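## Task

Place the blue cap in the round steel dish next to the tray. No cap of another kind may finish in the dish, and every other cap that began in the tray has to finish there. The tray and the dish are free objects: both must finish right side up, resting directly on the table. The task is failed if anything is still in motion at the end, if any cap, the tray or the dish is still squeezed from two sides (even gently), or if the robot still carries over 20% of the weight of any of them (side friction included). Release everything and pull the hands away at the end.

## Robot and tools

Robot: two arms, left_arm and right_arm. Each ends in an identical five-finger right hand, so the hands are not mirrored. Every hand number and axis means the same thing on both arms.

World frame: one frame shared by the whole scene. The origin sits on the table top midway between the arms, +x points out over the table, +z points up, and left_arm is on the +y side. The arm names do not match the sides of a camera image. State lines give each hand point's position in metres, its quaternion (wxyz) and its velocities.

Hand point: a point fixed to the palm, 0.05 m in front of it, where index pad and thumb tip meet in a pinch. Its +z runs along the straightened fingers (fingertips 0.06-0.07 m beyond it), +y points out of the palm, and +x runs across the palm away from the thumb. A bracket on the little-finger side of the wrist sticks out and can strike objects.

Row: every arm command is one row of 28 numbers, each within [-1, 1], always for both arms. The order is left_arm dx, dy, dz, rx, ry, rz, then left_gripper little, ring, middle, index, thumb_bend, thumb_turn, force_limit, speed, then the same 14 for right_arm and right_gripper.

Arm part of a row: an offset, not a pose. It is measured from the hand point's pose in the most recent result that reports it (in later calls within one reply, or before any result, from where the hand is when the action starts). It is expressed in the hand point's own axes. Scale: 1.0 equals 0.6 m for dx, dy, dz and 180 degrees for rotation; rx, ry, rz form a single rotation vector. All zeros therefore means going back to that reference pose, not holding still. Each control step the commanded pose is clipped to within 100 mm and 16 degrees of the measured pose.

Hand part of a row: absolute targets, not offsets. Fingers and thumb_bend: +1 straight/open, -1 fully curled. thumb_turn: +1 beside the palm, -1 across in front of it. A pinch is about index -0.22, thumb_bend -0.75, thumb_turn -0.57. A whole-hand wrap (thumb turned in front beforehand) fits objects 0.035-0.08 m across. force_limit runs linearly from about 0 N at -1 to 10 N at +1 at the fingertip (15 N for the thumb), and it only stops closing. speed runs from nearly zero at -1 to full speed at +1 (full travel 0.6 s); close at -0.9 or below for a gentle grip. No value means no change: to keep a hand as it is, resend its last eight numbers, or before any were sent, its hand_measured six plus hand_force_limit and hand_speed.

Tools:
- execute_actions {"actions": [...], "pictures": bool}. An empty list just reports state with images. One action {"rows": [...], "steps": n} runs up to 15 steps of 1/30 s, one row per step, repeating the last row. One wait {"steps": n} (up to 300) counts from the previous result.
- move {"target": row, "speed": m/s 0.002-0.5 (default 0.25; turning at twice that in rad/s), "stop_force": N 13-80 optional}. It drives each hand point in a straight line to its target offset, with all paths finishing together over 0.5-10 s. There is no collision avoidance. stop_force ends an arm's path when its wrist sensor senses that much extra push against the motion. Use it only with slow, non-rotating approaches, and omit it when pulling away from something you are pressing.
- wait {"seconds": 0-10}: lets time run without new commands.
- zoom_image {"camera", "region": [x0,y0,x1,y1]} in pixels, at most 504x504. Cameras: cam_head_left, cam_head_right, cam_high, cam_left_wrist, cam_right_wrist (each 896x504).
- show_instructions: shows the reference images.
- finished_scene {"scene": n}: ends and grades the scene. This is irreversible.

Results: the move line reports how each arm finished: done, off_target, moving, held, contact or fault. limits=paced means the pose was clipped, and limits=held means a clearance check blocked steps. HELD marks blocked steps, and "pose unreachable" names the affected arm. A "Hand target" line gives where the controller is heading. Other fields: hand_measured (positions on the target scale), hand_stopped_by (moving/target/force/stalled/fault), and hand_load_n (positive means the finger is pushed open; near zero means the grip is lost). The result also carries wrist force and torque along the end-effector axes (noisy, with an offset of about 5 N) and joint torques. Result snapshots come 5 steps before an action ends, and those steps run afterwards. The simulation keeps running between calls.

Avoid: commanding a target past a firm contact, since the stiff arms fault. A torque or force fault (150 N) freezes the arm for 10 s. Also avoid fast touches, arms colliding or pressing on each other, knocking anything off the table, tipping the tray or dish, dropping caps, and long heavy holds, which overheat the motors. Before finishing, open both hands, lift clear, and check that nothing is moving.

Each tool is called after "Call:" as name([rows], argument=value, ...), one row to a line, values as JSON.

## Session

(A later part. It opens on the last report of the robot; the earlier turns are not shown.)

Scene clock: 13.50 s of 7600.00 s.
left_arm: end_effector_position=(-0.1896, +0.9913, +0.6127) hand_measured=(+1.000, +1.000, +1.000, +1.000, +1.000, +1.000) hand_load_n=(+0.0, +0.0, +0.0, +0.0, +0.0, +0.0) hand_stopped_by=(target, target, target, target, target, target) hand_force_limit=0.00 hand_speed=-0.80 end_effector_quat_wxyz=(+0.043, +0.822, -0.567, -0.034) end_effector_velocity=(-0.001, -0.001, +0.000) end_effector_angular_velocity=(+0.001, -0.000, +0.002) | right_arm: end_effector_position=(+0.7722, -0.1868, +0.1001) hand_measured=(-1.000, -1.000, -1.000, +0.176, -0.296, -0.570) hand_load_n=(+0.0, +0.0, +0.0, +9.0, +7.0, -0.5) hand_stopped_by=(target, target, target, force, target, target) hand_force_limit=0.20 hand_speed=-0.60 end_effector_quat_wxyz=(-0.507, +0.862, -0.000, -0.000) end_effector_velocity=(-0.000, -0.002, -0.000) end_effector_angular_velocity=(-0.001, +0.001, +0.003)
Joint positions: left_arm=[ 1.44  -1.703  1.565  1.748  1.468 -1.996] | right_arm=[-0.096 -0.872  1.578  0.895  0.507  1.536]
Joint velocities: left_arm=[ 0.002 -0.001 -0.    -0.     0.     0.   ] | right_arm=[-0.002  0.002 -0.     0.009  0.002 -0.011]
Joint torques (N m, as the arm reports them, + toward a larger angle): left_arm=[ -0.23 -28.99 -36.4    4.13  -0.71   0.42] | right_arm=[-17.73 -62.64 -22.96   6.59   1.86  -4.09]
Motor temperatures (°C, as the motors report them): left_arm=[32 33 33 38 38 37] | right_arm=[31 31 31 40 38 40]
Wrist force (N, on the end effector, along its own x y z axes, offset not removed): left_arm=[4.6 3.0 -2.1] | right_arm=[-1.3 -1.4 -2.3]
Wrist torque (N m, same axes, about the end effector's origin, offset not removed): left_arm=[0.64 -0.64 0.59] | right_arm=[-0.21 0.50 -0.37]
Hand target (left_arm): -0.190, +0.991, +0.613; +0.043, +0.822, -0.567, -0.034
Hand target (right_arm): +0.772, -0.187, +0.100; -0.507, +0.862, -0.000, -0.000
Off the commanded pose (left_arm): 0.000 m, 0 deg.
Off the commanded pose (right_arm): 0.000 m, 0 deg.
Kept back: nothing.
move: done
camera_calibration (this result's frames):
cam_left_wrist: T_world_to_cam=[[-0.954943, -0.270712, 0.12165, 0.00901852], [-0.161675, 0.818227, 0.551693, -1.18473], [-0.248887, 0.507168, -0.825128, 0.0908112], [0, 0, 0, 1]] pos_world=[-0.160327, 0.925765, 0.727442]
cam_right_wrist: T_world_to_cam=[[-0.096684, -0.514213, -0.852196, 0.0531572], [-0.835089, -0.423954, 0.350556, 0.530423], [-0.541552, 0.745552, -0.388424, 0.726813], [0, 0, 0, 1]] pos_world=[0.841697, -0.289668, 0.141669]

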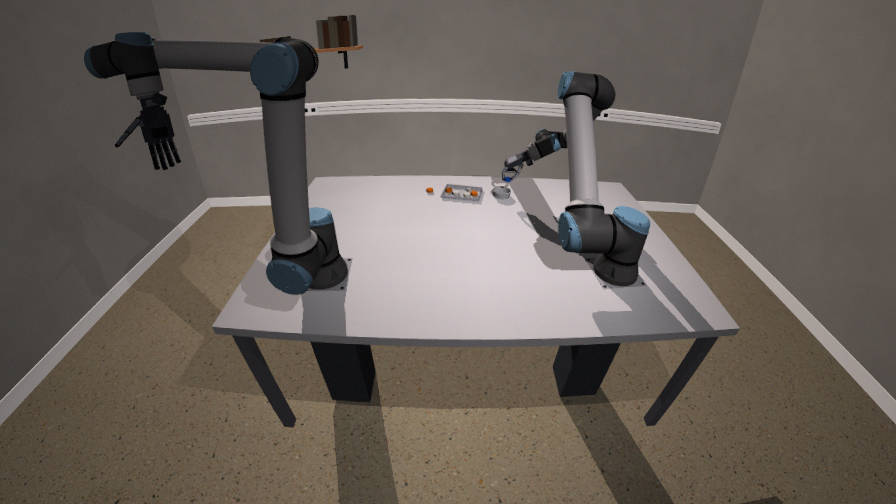

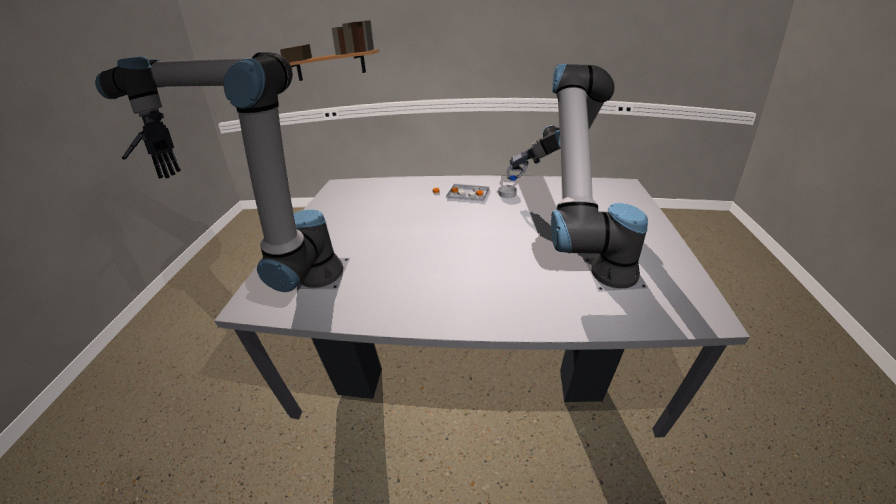

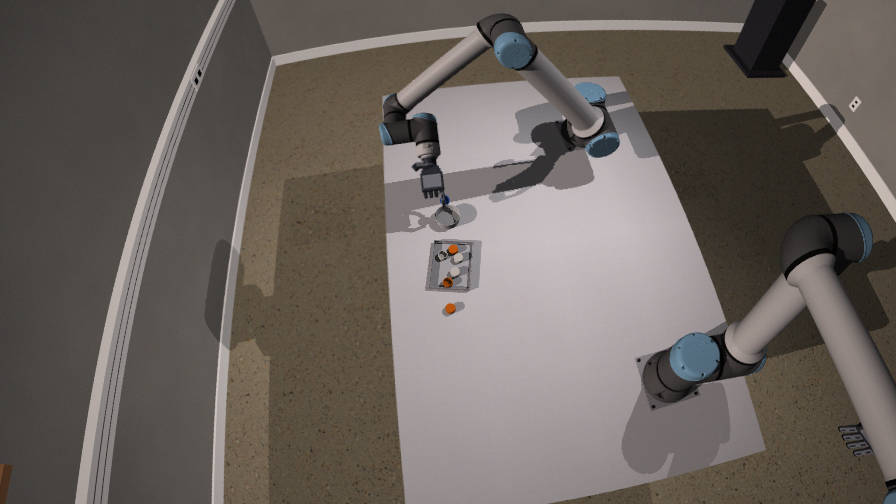

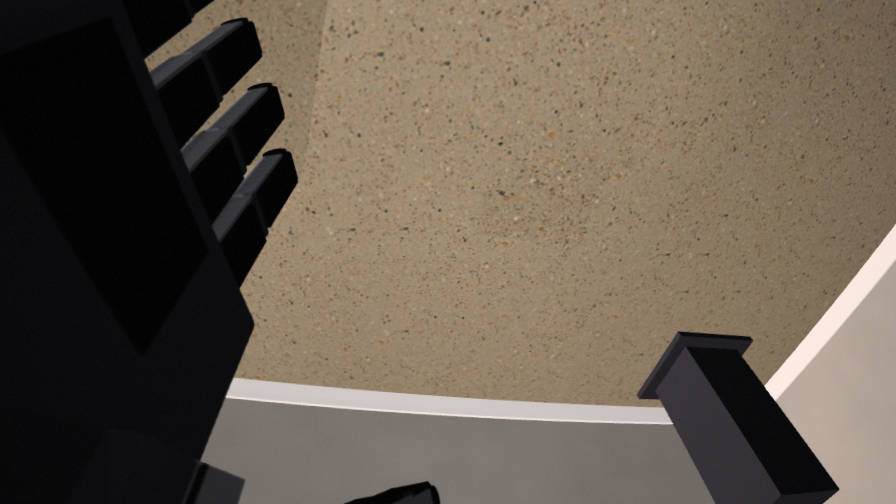

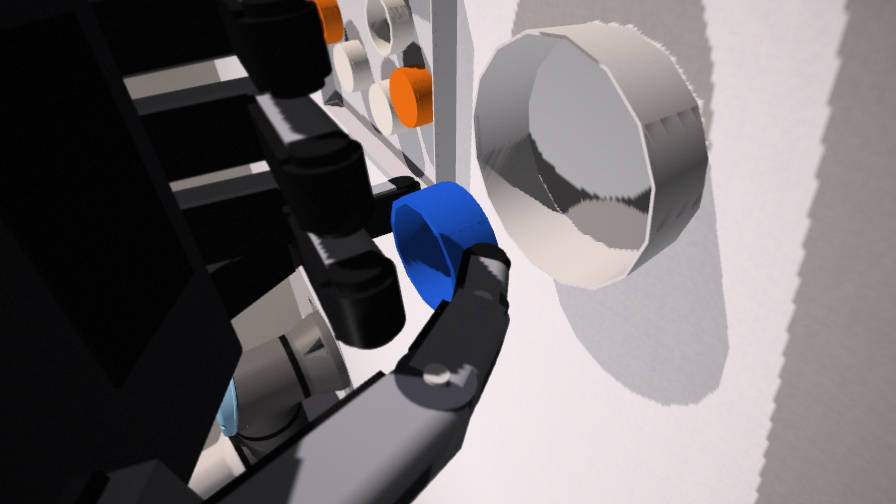

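Call:
move(target=[0,0,0,0,0,0,1,1,1,1,1,1,0,-0.8,0,0.0405,0.064,0,0,0,-1,-1,-1,-0.35,-0.3,-0.57,0.2,-0.6], speed=0.1)

Scene clock: 14.70 s of 7600.00 s.
left_arm: end_effector_position=(-0.1896, +0.9913, +0.6127) hand_measured=(+1.000, +1.000, +1.000, +1.000, +1.000, +1.000) hand_load_n=(+0.0, +0.0, +0.0, +0.0, +0.0, +0.0) hand_stopped_by=(target, target, target, target, target, target) hand_force_limit=0.00 hand_speed=-0.80 end_effector_quat_wxyz=(+0.043, +0.822, -0.567, -0.034) end_effector_velocity=(+0.001, +0.000, +0.000) end_effector_angular_velocity=(-0.000, -0.000, -0.002) | right_arm: end_effector_position=(+0.7722, -0.1651, +0.0604) hand_measured=(-1.000, -1.000, -1.000, +0.176, -0.296, -0.570) hand_load_n=(+0.0, +0.0, +0.0, +9.0, +7.0, -0.5) hand_stopped_by=(target, target, target, force, target, target) hand_force_limit=0.20 hand_speed=-0.60 end_effector_quat_wxyz=(-0.507, +0.862, -0.000, -0.000) end_effector_velocity=(-0.000, +0.001, -0.001) end_effector_angular_velocity=(-0.000, -0.001, +0.001)
Joint positions: left_arm=[ 1.44  -1.703  1.565  1.748  1.468 -1.996] | right_arm=[-0.065 -0.829  1.573  0.803  0.506  1.599]
Joint velocities: left_arm=[-0.001  0.    -0.     0.    -0.     0.   ] | right_arm=[ 0.002  0.001 -0.    -0.004  0.     0.002]
Joint torques (N m, as the arm reports them, + toward a larger angle): left_arm=[ -1.58 -27.41 -34.92   4.46  -0.94   0.65] | right_arm=[ 15.96 -63.19 -33.04   3.2   -0.36   4.28]
Motor temperatures (°C, as the motors report them): left_arm=[32 33 33 38 38 37] | right_arm=[31 31 31 40 38 40]
Wrist force (N, on the end effector, along its own x y z axes, offset not removed): left_arm=[-4.4 3.1 -0.6] | right_arm=[-2.7 -0.5 -0.8]
Wrist torque (N m, same axes, about the end effector's origin, offset not removed): left_arm=[0.73 0.56 -0.07] | right_arm=[-0.15 0.63 -0.45]
Hand target (left_arm): -0.190, +0.991, +0.613; +0.043, +0.822, -0.567, -0.034
Hand target (right_arm): +0.772, -0.165, +0.060; -0.507, +0.862, -0.000, -0.000
Off the commanded pose (left_arm): 0.000 m, 0 deg.
Off the commanded pose (right_arm): 0.000 m, 0 deg.
Kept back: nothing.
move: done
camera_calibration (this result's frames):
cam_left_wrist: T_world_to_cam=[[-0.954943, -0.270712, 0.12165, 0.00901879], [-0.161675, 0.818227, 0.551693, -1.18473], [-0.248887, 0.507168, -0.825128, 0.0908111], [0, 0, 0, 1]] pos_world=[-0.160327, 0.925765, 0.727442]
cam_right_wrist: T_world_to_cam=[[-0.0966781, -0.514073, -0.852281, 0.030537], [-0.835104, -0.423994, 0.350471, 0.55357], [-0.541529, 0.745626, -0.388313, 0.695139], [0, 0, 0, 1]] pos_world=[0.841679, -0.267905, 0.101947]

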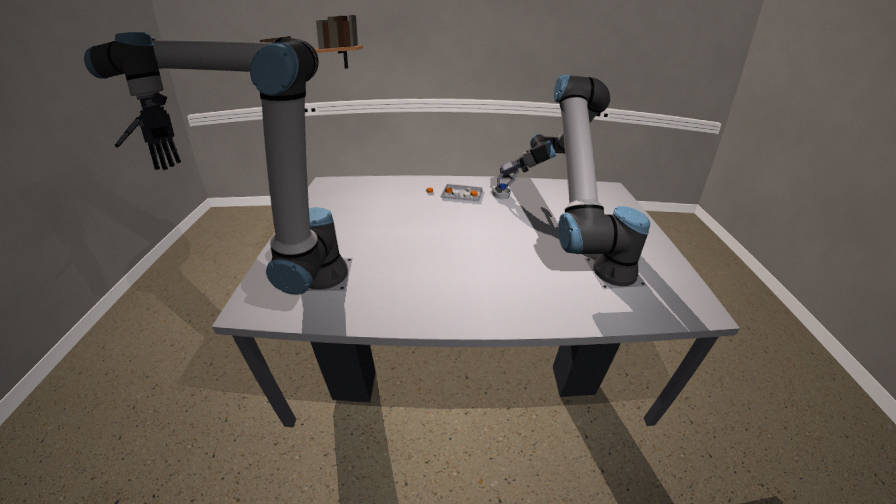

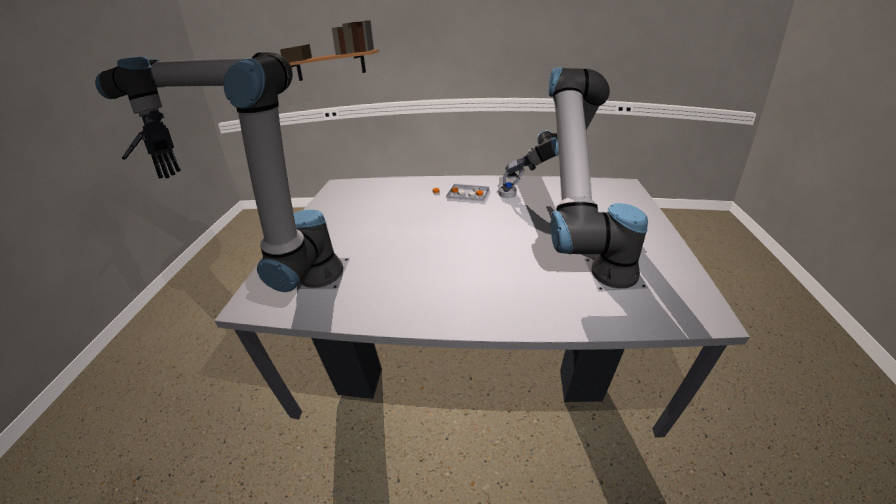

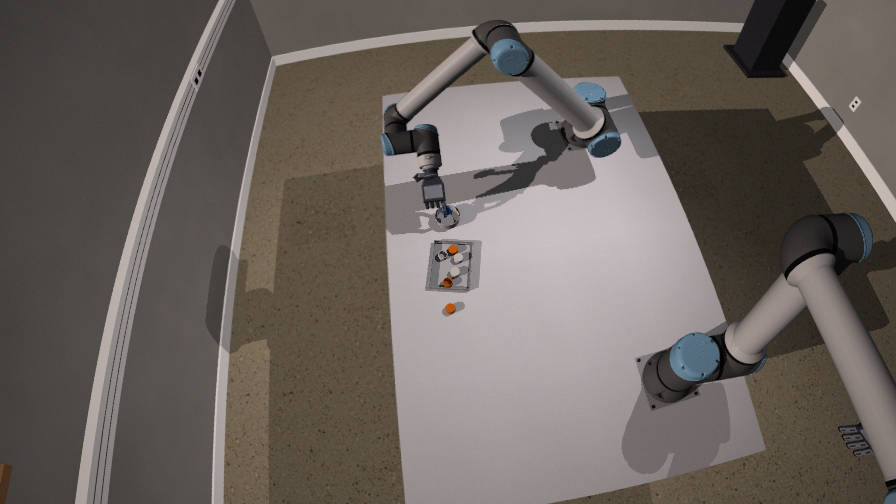

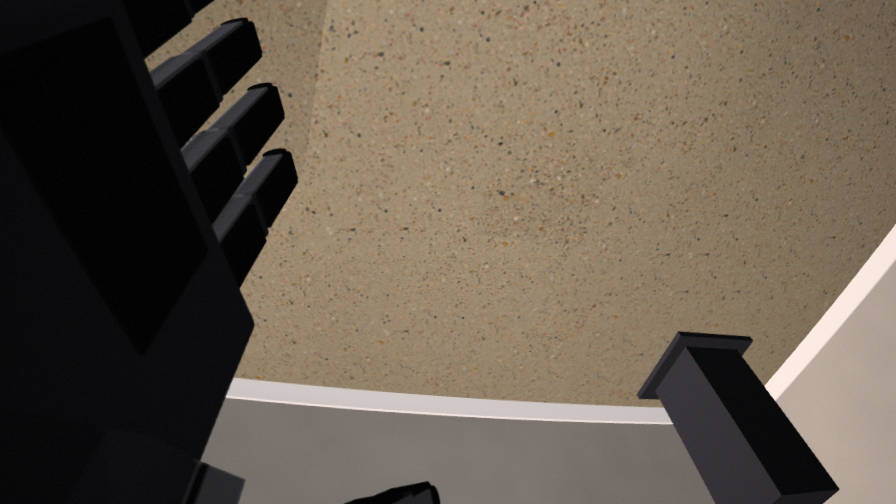

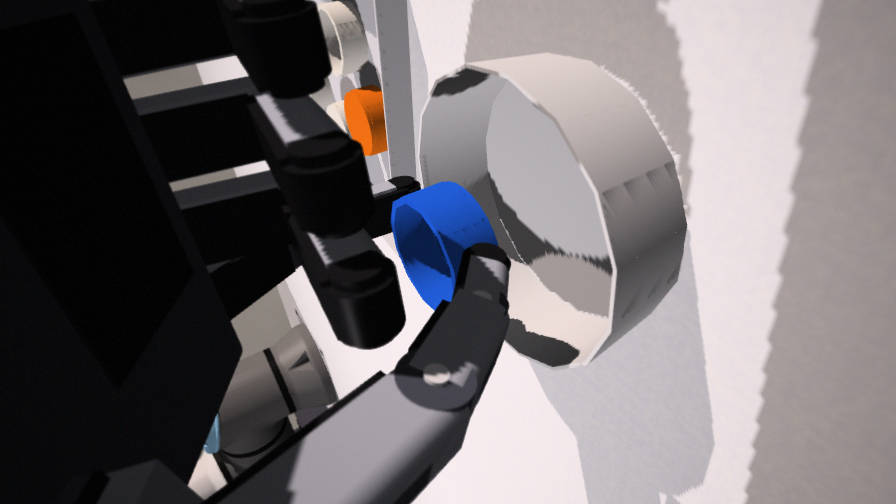

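Call:
move(target=[0,0,0,0,0,0,1,1,1,1,1,1,0,-0.8,0,0.027,0.015,0,0,0,-1,-1,-1,-0.35,-0.3,-0.57,0.2,-0.6], speed=0.04, stop_force=13)

Scene clock: 15.73 s of 7600.00 s.
left_arm: end_effector_position=(-0.1896, +0.9913, +0.6127) hand_measured=(+1.000, +1.000, +1.000, +1.000, +1.000, +1.000) hand_load_n=(+0.0, +0.0, +0.0, +0.0, +0.0, +0.0) hand_stopped_by=(target, target, target, target, target, target) hand_force_limit=0.00 hand_speed=-0.80 end_effector_quat_wxyz=(+0.043, +0.822, -0.567, -0.034) end_effector_velocity=(-0.000, -0.000, -0.000) end_effector_angular_velocity=(-0.000, +0.000, +0.002) | right_arm: end_effector_position=(+0.7722, -0.1650, +0.0420) hand_measured=(-1.000, -1.000, -1.000, +0.176, -0.296, -0.570) hand_load_n=(+0.0, +0.0, +0.0, +9.0, +7.0, -0.5) hand_stopped_by=(target, target, target, force, target, target) hand_force_limit=0.20 hand_speed=-0.60 end_effector_quat_wxyz=(-0.507, +0.862, -0.000, -0.000) end_effector_velocity=(-0.000, +0.000, -0.001) end_effector_angular_velocity=(+0.000, -0.000, +0.000)
Joint positions: left_arm=[ 1.44  -1.703  1.565  1.748  1.468 -1.996] | right_arm=[-0.065 -0.809  1.576  0.779  0.506  1.599]
Joint velocities: left_arm=[ 0.001  0.     0.     0.     0.    -0.   ] | right_arm=[ 0.     0.001  0.    -0.001 -0.    -0.   ]
Joint torques (N m, as the arm reports them, + toward a larger angle): left_arm=[  0.91 -27.81 -35.66   4.16  -0.66   0.36] | right_arm=[  2.46 -66.6  -17.25   2.01  -0.71  -4.11]
Motor temperatures (°C, as the motors report them): left_arm=[32 33 33 38 38 37] | right_arm=[31 31 31 40 38 40]
Wrist force (N, on the end effector, along its own x y z axes, offset not removed): left_arm=[5.5 -0.1 -0.7] | right_arm=[-0.3 -2.4 -0.3]
Wrist torque (N m, same axes, about the end effector's origin, offset not removed): left_arm=[0.08 -0.80 0.40] | right_arm=[-0.53 0.29 -0.35]
Hand target (left_arm): -0.190, +0.991, +0.613; +0.043, +0.822, -0.567, -0.034
Hand target (right_arm): +0.772, -0.165, +0.042; -0.507, +0.862, -0.000, -0.000
Off the commanded pose (left_arm): 0.000 m, 0 deg.
Off the commanded pose (right_arm): 0.000 m, 0 deg.
Kept back: nothing.
move: done
camera_calibration (this result's frames):
cam_left_wrist: T_world_to_cam=[[-0.954943, -0.270712, 0.12165, 0.00901844], [-0.161675, 0.818227, 0.551693, -1.18473], [-0.248887, 0.507168, -0.825128, 0.0908112], [0, 0, 0, 1]] pos_world=[-0.160327, 0.925765, 0.727442]
cam_right_wrist: T_world_to_cam=[[-0.0966595, -0.514115, -0.852257, 0.0148487], [-0.835078, -0.424022, 0.350498, 0.559995], [-0.541573, 0.745581, -0.388341, 0.687954], [0, 0, 0, 1]] pos_world=[0.841652, -0.26784, 0.083538]

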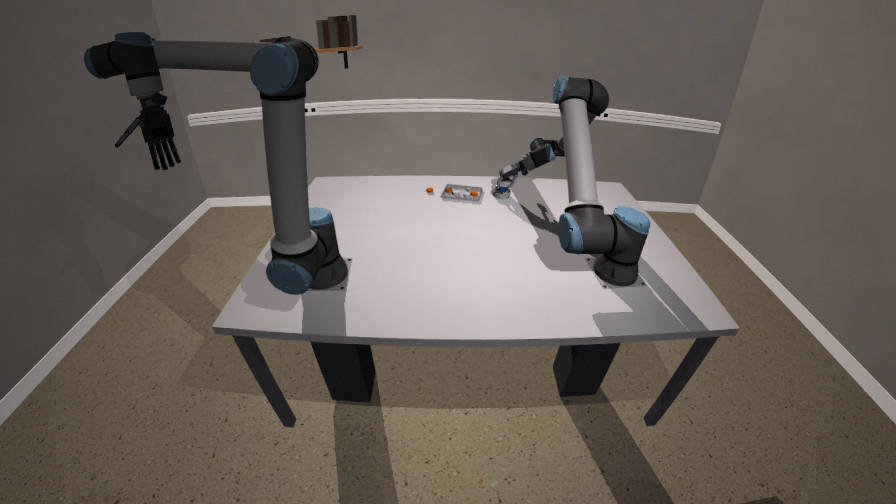

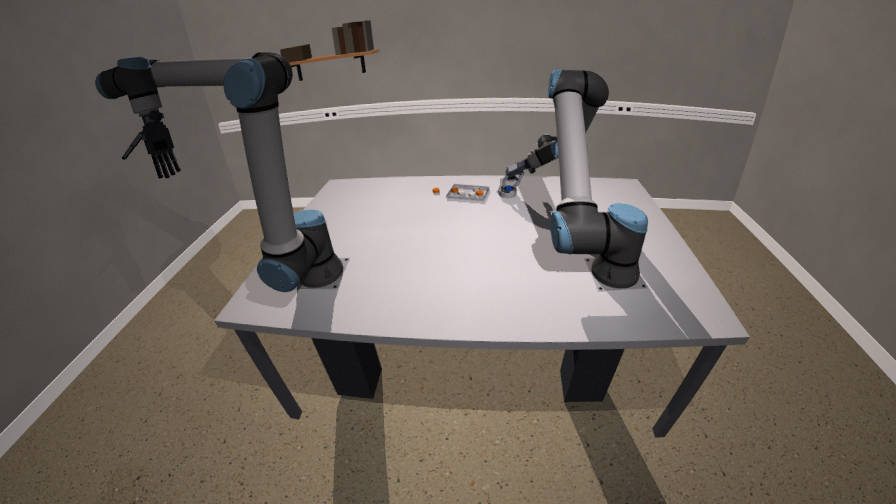

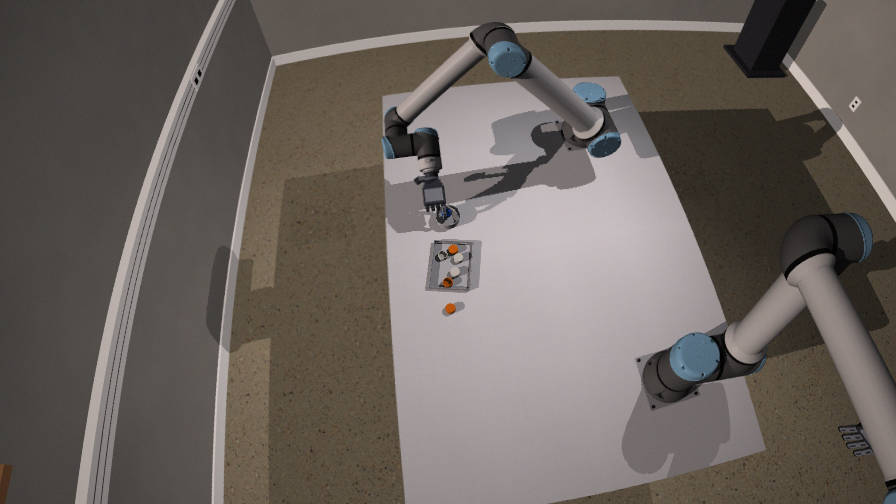

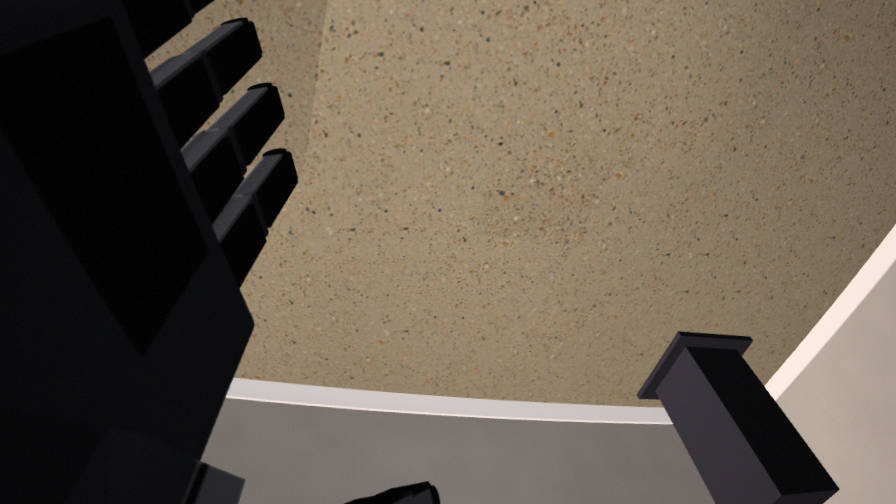

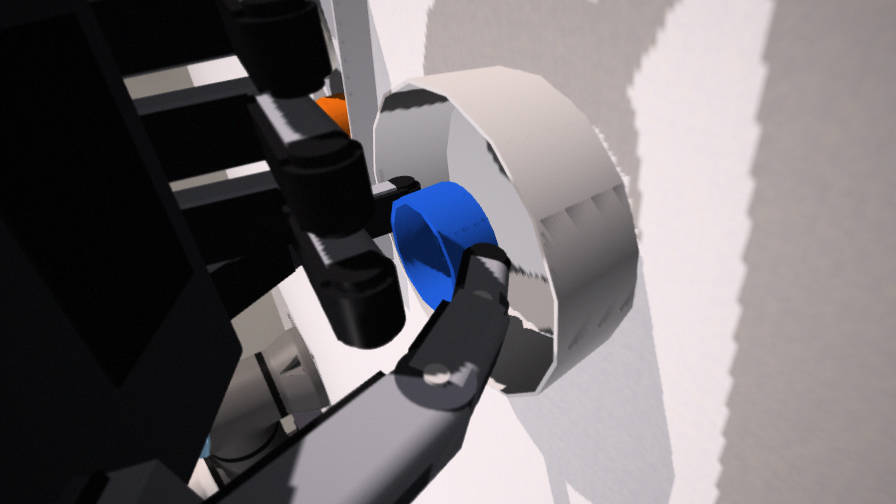

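Call:
move(target=[0,0,0,0,0,0,1,1,1,1,1,1,0,-0.8,0,0.012,0.0067,0,0,0,-1,-1,-1,-0.35,-0.3,-0.57,0.2,-0.6], speed=0.03, stop_force=13)

Call:
execute_actions([
  {"rows":[[0,0,0,0,0,0,1,1,1,1,1,1,0,-0.8,0,0,0,0,0,0,-1,-1,-1,0.27,-0.27,-0.57,0,-0.3]],"steps":12},
])

Call:
move(target=[0,0,0,0,0,0,1,1,1,1,1,1,0,-0.8,0,-0.13,-0.072,0,0,0,-1,-1,-1,0.27,-0.27,-0.57,0,-0.3], speed=0.12)

Scene clock: 16.73 s of 7600.00 s.
left_arm: end_effector_position=(-0.1896, +0.9913, +0.6127) hand_measured=(+1.000, +1.000, +1.000, +1.000, +1.000, +1.000) hand_load_n=(+0.0, +0.0, +0.0, +0.0, +0.0, +0.0) hand_stopped_by=(target, target, target, target, target, target) hand_force_limit=0.00 hand_speed=-0.80 end_effector_quat_wxyz=(+0.043, +0.822, -0.567, -0.034) end_effector_velocity=(-0.001, -0.000, +0.000) end_effector_angular_velocity=(+0.001, -0.000, +0.002) | right_arm: end_effector_position=(+0.7722, -0.1650, +0.0339) hand_measured=(-1.000, -1.000, -1.000, +0.176, -0.296, -0.570) hand_load_n=(+0.0, +0.0, +0.0, +9.0, +7.0, -0.5) hand_stopped_by=(target, target, target, force, target, target) hand_force_limit=0.20 hand_speed=-0.60 end_effector_quat_wxyz=(-0.507, +0.862, -0.000, -0.000) end_effector_velocity=(+0.000, +0.000, -0.001) end_effector_angular_velocity=(+0.001, +0.000, -0.000)
Joint positions: left_arm=[ 1.44  -1.703  1.565  1.748  1.468 -1.996] | right_arm=[-0.065 -0.799  1.577  0.769  0.506  1.599]
Joint velocities: left_arm=[ 0.002  0.    -0.001  0.    -0.    -0.   ] | right_arm=[-0.     0.002 -0.    -0.002 -0.001  0.001]
Joint torques (N m, as the arm reports them, + toward a larger angle): left_arm=[  0.17 -26.25 -36.46   3.76  -0.38   0.51] | right_arm=[ 11.03 -67.82 -16.7    2.66  -1.17  -1.19]
Motor temperatures (°C, as the motors report them): left_arm=[32 33 33 38 38 37] | right_arm=[31 31 31 40 38 40]
Wrist force (N, on the end effector, along its own x y z axes, offset not removed): left_arm=[1.9 3.7 -8.6] | right_arm=[-1.7 -2.2 0.0]
Wrist torque (N m, same axes, about the end effector's origin, offset not removed): left_arm=[1.10 0.00 0.64] | right_arm=[-0.43 0.54 -0.47]
Hand target (left_arm): -0.190, +0.991, +0.613; +0.043, +0.822, -0.567, -0.034
Hand target (right_arm): +0.772, -0.165, +0.034; -0.507, +0.862, -0.000, -0.000
Off the commanded pose (left_arm): 0.000 m, 0 deg.
Off the commanded pose (right_arm): 0.000 m, 0 deg.
Kept back: nothing.
move: done
camera_calibration (this result's frames):
cam_left_wrist: T_world_to_cam=[[-0.954943, -0.270712, 0.12165, 0.00901871], [-0.161675, 0.818227, 0.551693, -1.18473], [-0.248887, 0.507168, -0.825128, 0.090811], [0, 0, 0, 1]] pos_world=[-0.160327, 0.925765, 0.727442]
cam_right_wrist: T_world_to_cam=[[-0.0965994, -0.514115, -0.852265, 0.00787349], [-0.835102, -0.424024, 0.35044, 0.562878], [-0.541547, 0.74558, -0.388377, 0.684785], [0, 0, 0, 1]] pos_world=[0.841665, -0.26784, 0.0754104]

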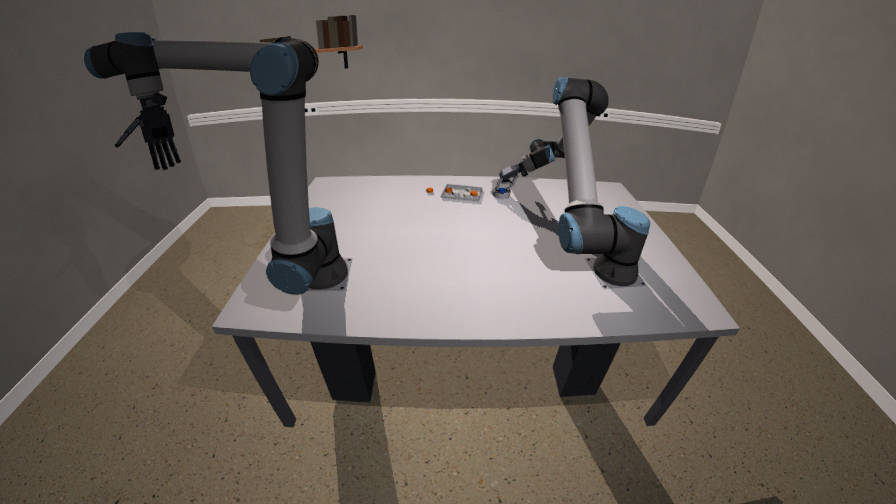

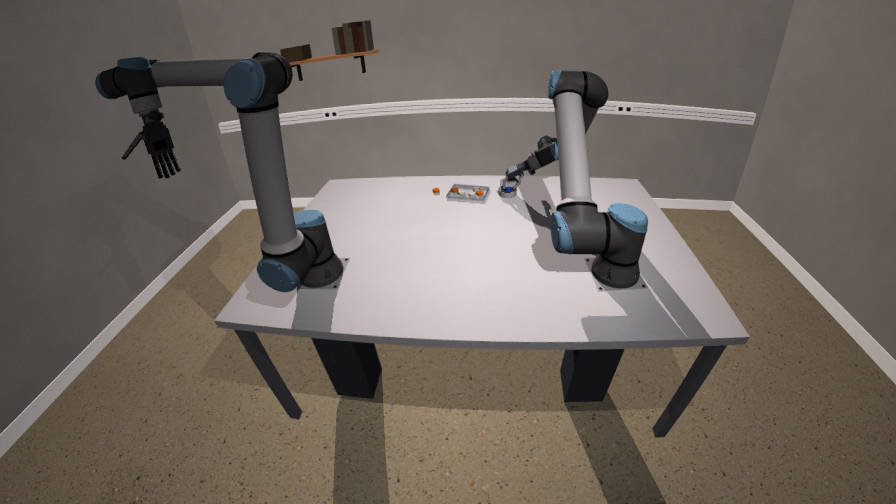

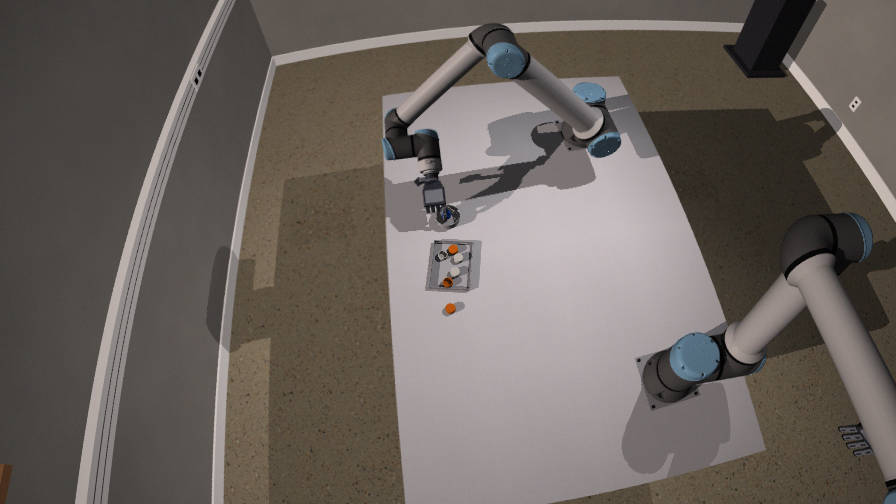

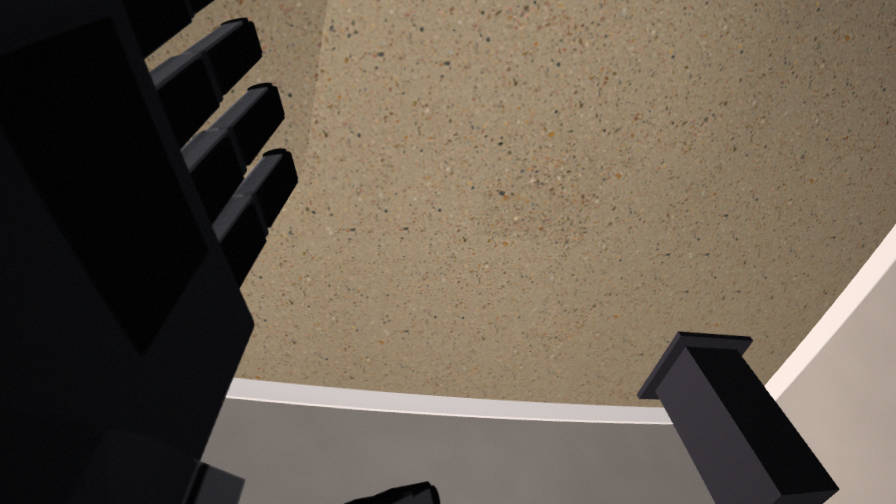

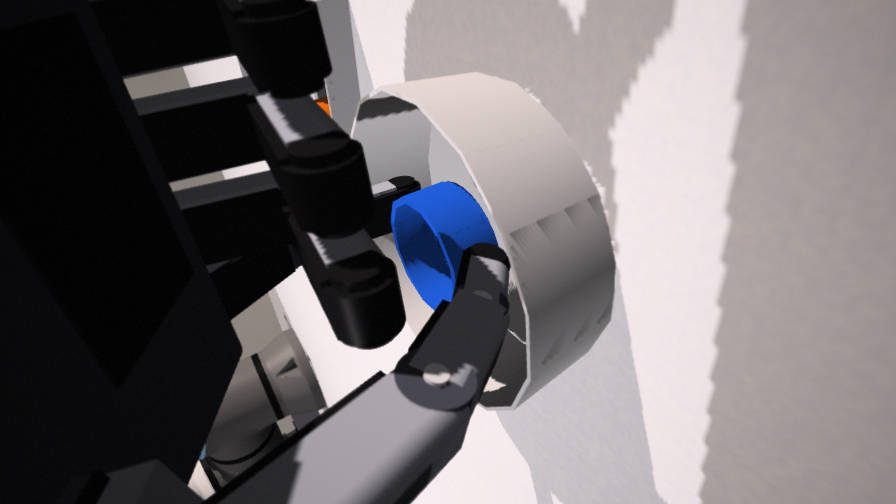

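Scene clock: 16.97 s of 7600.00 s.
left_arm: end_effector_position=(-0.1896, +0.9913, +0.6127) hand_measured=(+1.000, +1.000, +1.000, +1.000, +1.000, +1.000) hand_load_n=(+0.0, +0.0, +0.0, +0.0, +0.0, +0.0) hand_stopped_by=(target, target, target, target, target, target) hand_force_limit=0.00 hand_speed=-0.80 end_effector_quat_wxyz=(+0.043, +0.822, -0.567, -0.034) end_effector_velocity=(-0.001, -0.001, -0.000) end_effector_angular_velocity=(-0.000, +0.000, +0.001) | right_arm: end_effector_position=(+0.7722, -0.1650, +0.0338) hand_measured=(-1.000, -1.000, -1.000, +0.270, -0.270, -0.570) hand_load_n=(+0.0, +0.0, +0.0, +0.0, +0.0, +0.0) hand_stopped_by=(target, target, target, moving, moving, target) hand_force_limit=0.00 hand_speed=-0.30 end_effector_quat_wxyz=(-0.507, +0.862, -0.000, -0.000) end_effector_velocity=(-0.000, +0.000, -0.000) end_effector_angular_velocity=(-0.000, +0.001, -0.000)
Joint positions: left_arm=[ 1.44  -1.703  1.565  1.748  1.468 -1.996] | right_arm=[-0.065 -0.799  1.577  0.769  0.506  1.599]
Joint velocities: left_arm=[ 0.001 -0.     0.     0.    -0.     0.   ] | right_arm=[ 0.    -0.     0.    -0.     0.     0.001]
Joint torques (N m, as the arm reports them, + toward a larger angle): left_arm=[ -0.97 -29.33 -36.68   4.28  -0.79   0.16] | right_arm=[  7.14 -70.34 -17.65   3.47  -1.55  -0.96]
Motor temperatures (°C, as the motors report them): left_arm=[32 33 33 38 38 37] | right_arm=[31 31 31 40 38 40]
Wrist force (N, on the end effector, along its own x y z axes, offset not removed): left_arm=[2.2 -4.3 -1.8] | right_arm=[-1.9 -1.5 -0.9]
Wrist torque (N m, same axes, about the end effector's origin, offset not removed): left_arm=[-0.39 -0.31 0.10] | right_arm=[-0.26 0.55 -0.36]
Steps of this call (steps 1 to 7: the first 7 steps of this action). Readings (end_effector_position | what the end effector reports):
1: left_arm (-0.1896, +0.9913, +0.6127) | right_arm (+0.7722, -0.1650, +0.0338) | left_arm hand_measured=(+1.000, +1.000, +1.000, +1.000, +1.000, +1.000) hand_load_n=(+0.0, +0.0, +0.0, +0.0, +0.0, +0.0) hand_stopped_by=(target, target, target, target, target, target) hand_force_limit=0.00 hand_speed=-0.80 | right_arm hand_measured=(-1.000, -1.000, -1.000, +0.176, -0.296, -0.570) hand_load_n=(+0.0, +0.0, +0.0, +9.0, +7.0, -0.5) hand_stopped_by=(target, target, target, moving, moving, target) hand_force_limit=0.00 hand_speed=-0.30
2: left_arm (-0.1896, +0.9913, +0.6127) | right_arm (+0.7722, -0.1650, +0.0338) | left_arm hand_measured=(+1.000, +1.000, +1.000, +1.000, +1.000, +1.000) hand_load_n=(+0.0, +0.0, +0.0, +0.0, +0.0, +0.0) hand_stopped_by=(target, target, target, target, target, target) hand_force_limit=0.00 hand_speed=-0.80 | right_arm hand_measured=(-1.000, -1.000, -1.000, +0.176, -0.296, -0.570) hand_load_n=(+0.0, +0.0, +0.0, +9.0, +7.0, -0.5) hand_stopped_by=(target, target, target, moving, moving, target) hand_force_limit=0.00 hand_speed=-0.30
4: left_arm (-0.1896, +0.9913, +0.6127) | right_arm (+0.7722, -0.1650, +0.0338) | left_arm hand_measured=(+1.000, +1.000, +1.000, +1.000, +1.000, +1.000) hand_load_n=(+0.0, +0.0, +0.0, +0.0, +0.0, +0.0) hand_stopped_by=(target, target, target, target, target, target) hand_force_limit=0.00 hand_speed=-0.80 | right_arm hand_measured=(-1.000, -1.000, -1.000, +0.210, -0.278, -0.570) hand_load_n=(+0.0, +0.0, +0.0, +0.5, +0.0, +0.0) hand_stopped_by=(target, target, target, moving, moving, target) hand_force_limit=0.00 hand_speed=-0.30
7: the state above

Scene clock: 18.37 s of 7600.00 s.
left_arm: end_effector_position=(-0.1896, +0.9913, +0.6127) hand_measured=(+1.000, +1.000, +1.000, +1.000, +1.000, +1.000) hand_load_n=(+0.0, +0.0, +0.0, +0.0, +0.0, +0.0) hand_stopped_by=(target, target, target, target, target, target) hand_force_limit=0.00 hand_speed=-0.80 end_effector_quat_wxyz=(+0.043, +0.822, -0.567, -0.034) end_effector_velocity=(+0.000, -0.000, +0.000) end_effector_angular_velocity=(+0.000, -0.000, -0.001) | right_arm: end_effector_position=(+0.7722, -0.1649, +0.1228) hand_measured=(-1.000, -1.000, -1.000, +0.270, -0.270, -0.570) hand_load_n=(+0.0, +0.0, +0.0, +0.0, +0.0, +0.0) hand_stopped_by=(target, target, target, target, target, target) hand_force_limit=0.00 hand_speed=-0.30 end_effector_quat_wxyz=(-0.507, +0.862, -0.000, -0.000) end_effector_velocity=(-0.000, +0.000, +0.002) end_effector_angular_velocity=(+0.000, -0.001, +0.001)
Joint positions: left_arm=[ 1.44  -1.703  1.565  1.748  1.468 -1.996] | right_arm=[-0.065 -0.895  1.556  0.886  0.506  1.599]
Joint velocities: left_arm=[-0. -0.  0.  0.  0.  0.] | right_arm=[ 0.001 -0.002 -0.001  0.003 -0.    -0.001]
Joint torques (N m, as the arm reports them, + toward a larger angle): left_arm=[ -0.81 -27.59 -36.07   4.17  -0.72   0.09] | right_arm=[  0.97 -84.4  -36.68   7.25  -2.42  -3.88]
Motor temperatures (°C, as the motors report them): left_arm=[32 33 33 38 38 37] | right_arm=[31 31 31 40 38 40]
Wrist force (N, on the end effector, along its own x y z axes, offset not removed): left_arm=[-0.6 2.8 1.3] | right_arm=[-1.9 -1.8 -1.4]
Wrist torque (N m, same axes, about the end effector's origin, offset not removed): left_arm=[0.51 -0.02 0.39] | right_arm=[-0.30 0.54 -0.39]
Hand target (left_arm): -0.190, +0.991, +0.613; +0.043, +0.822, -0.567, -0.034
Hand target (right_arm): +0.772, -0.165, +0.123; -0.507, +0.862, -0.000, -0.000
Off your previous action's commanded pose (left_arm): 0.000 m, 0 deg at its last step (step 5 of this call).
Off your previous action's commanded pose (right_arm): 0.000 m, 0 deg at its last step (step 5 of this call).
Off the commanded pose (left_arm): 0.000 m, 0 deg.
Off the commanded pose (right_arm): 0.000 m, 0 deg.
Kept back: nothing.
move: done
camera_calibration (this result's frames):
cam_left_wrist: T_world_to_cam=[[-0.954943, -0.270712, 0.12165, 0.00901854], [-0.161675, 0.818227, 0.551693, -1.18473], [-0.248887, 0.507168, -0.825128, 0.090811], [0, 0, 0, 1]] pos_world=[-0.160327, 0.925765, 0.727442]
cam_right_wrist: T_world_to_cam=[[-0.096632, -0.51412, -0.852257, 0.083731], [-0.835053, -0.424071, 0.3505, 0.531677], [-0.541617, 0.745549, -0.388339, 0.71933], [0, 0, 0, 1]] pos_world=[0.841671, -0.26778, 0.164351]

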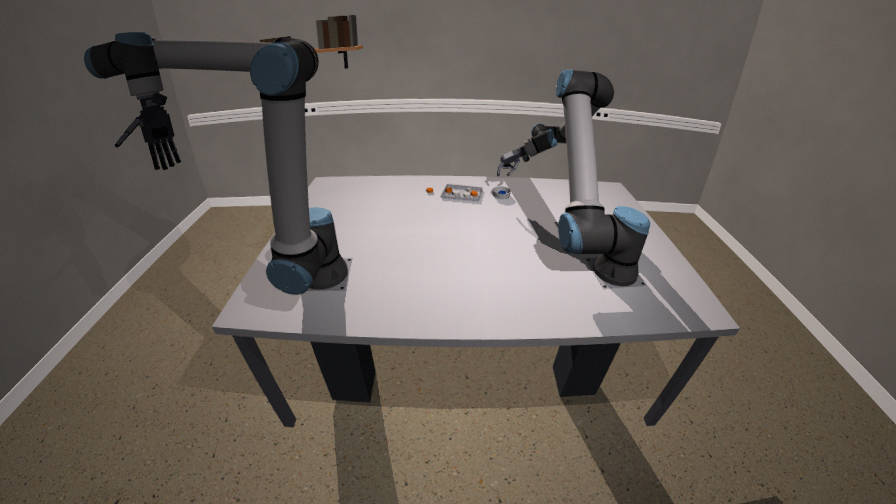

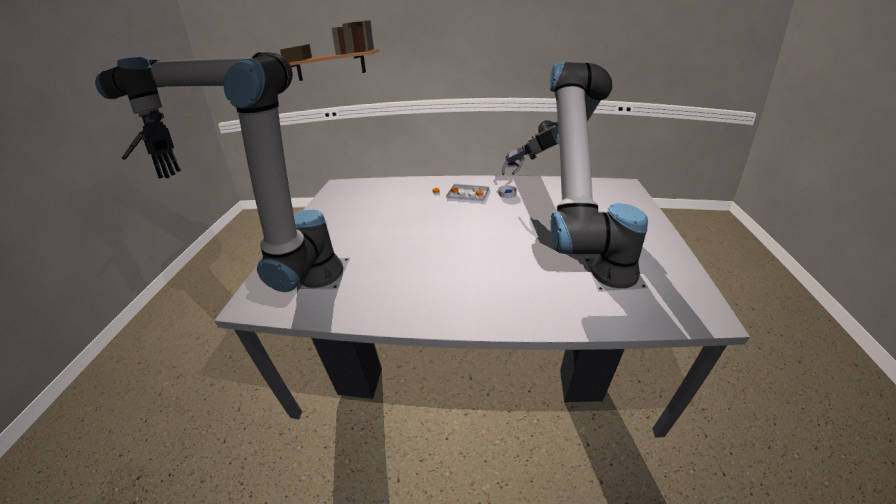

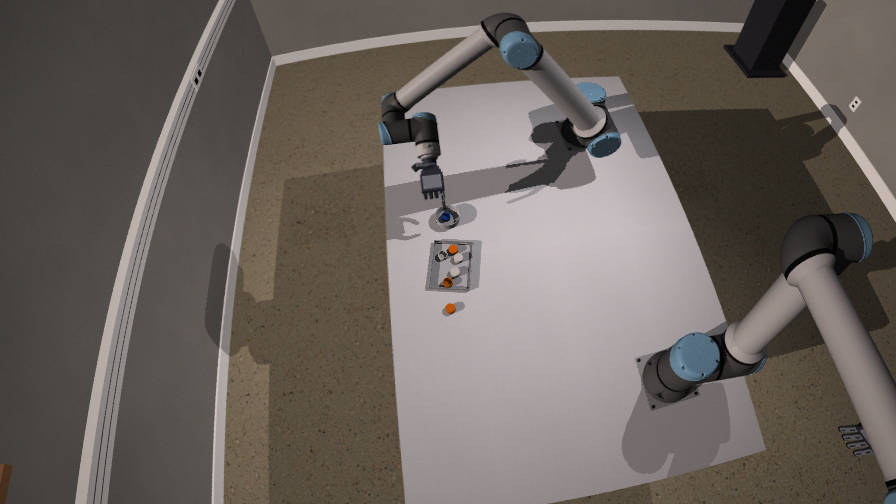

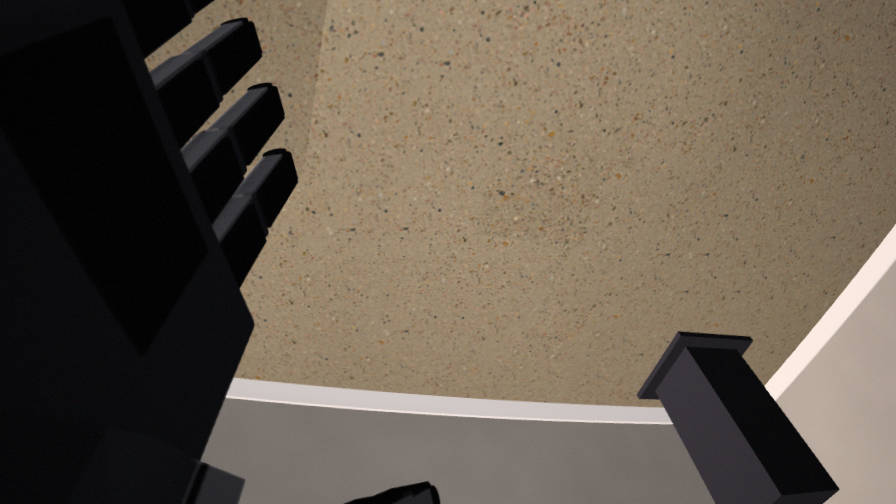

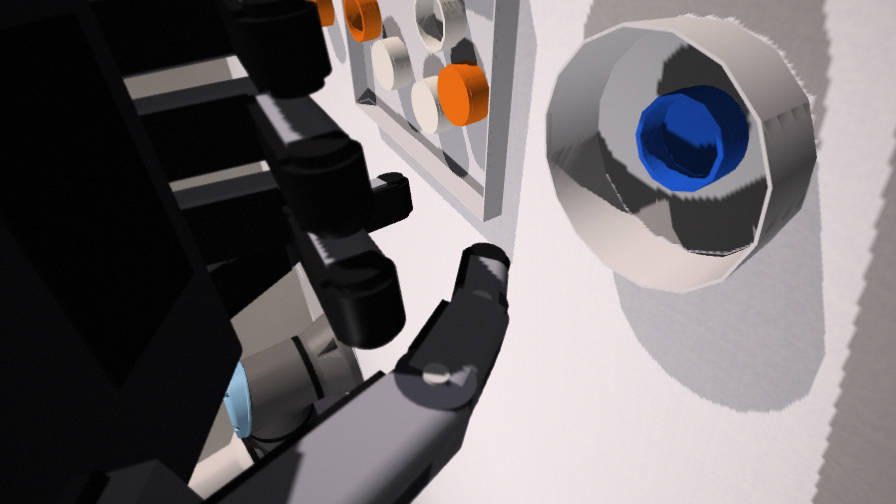

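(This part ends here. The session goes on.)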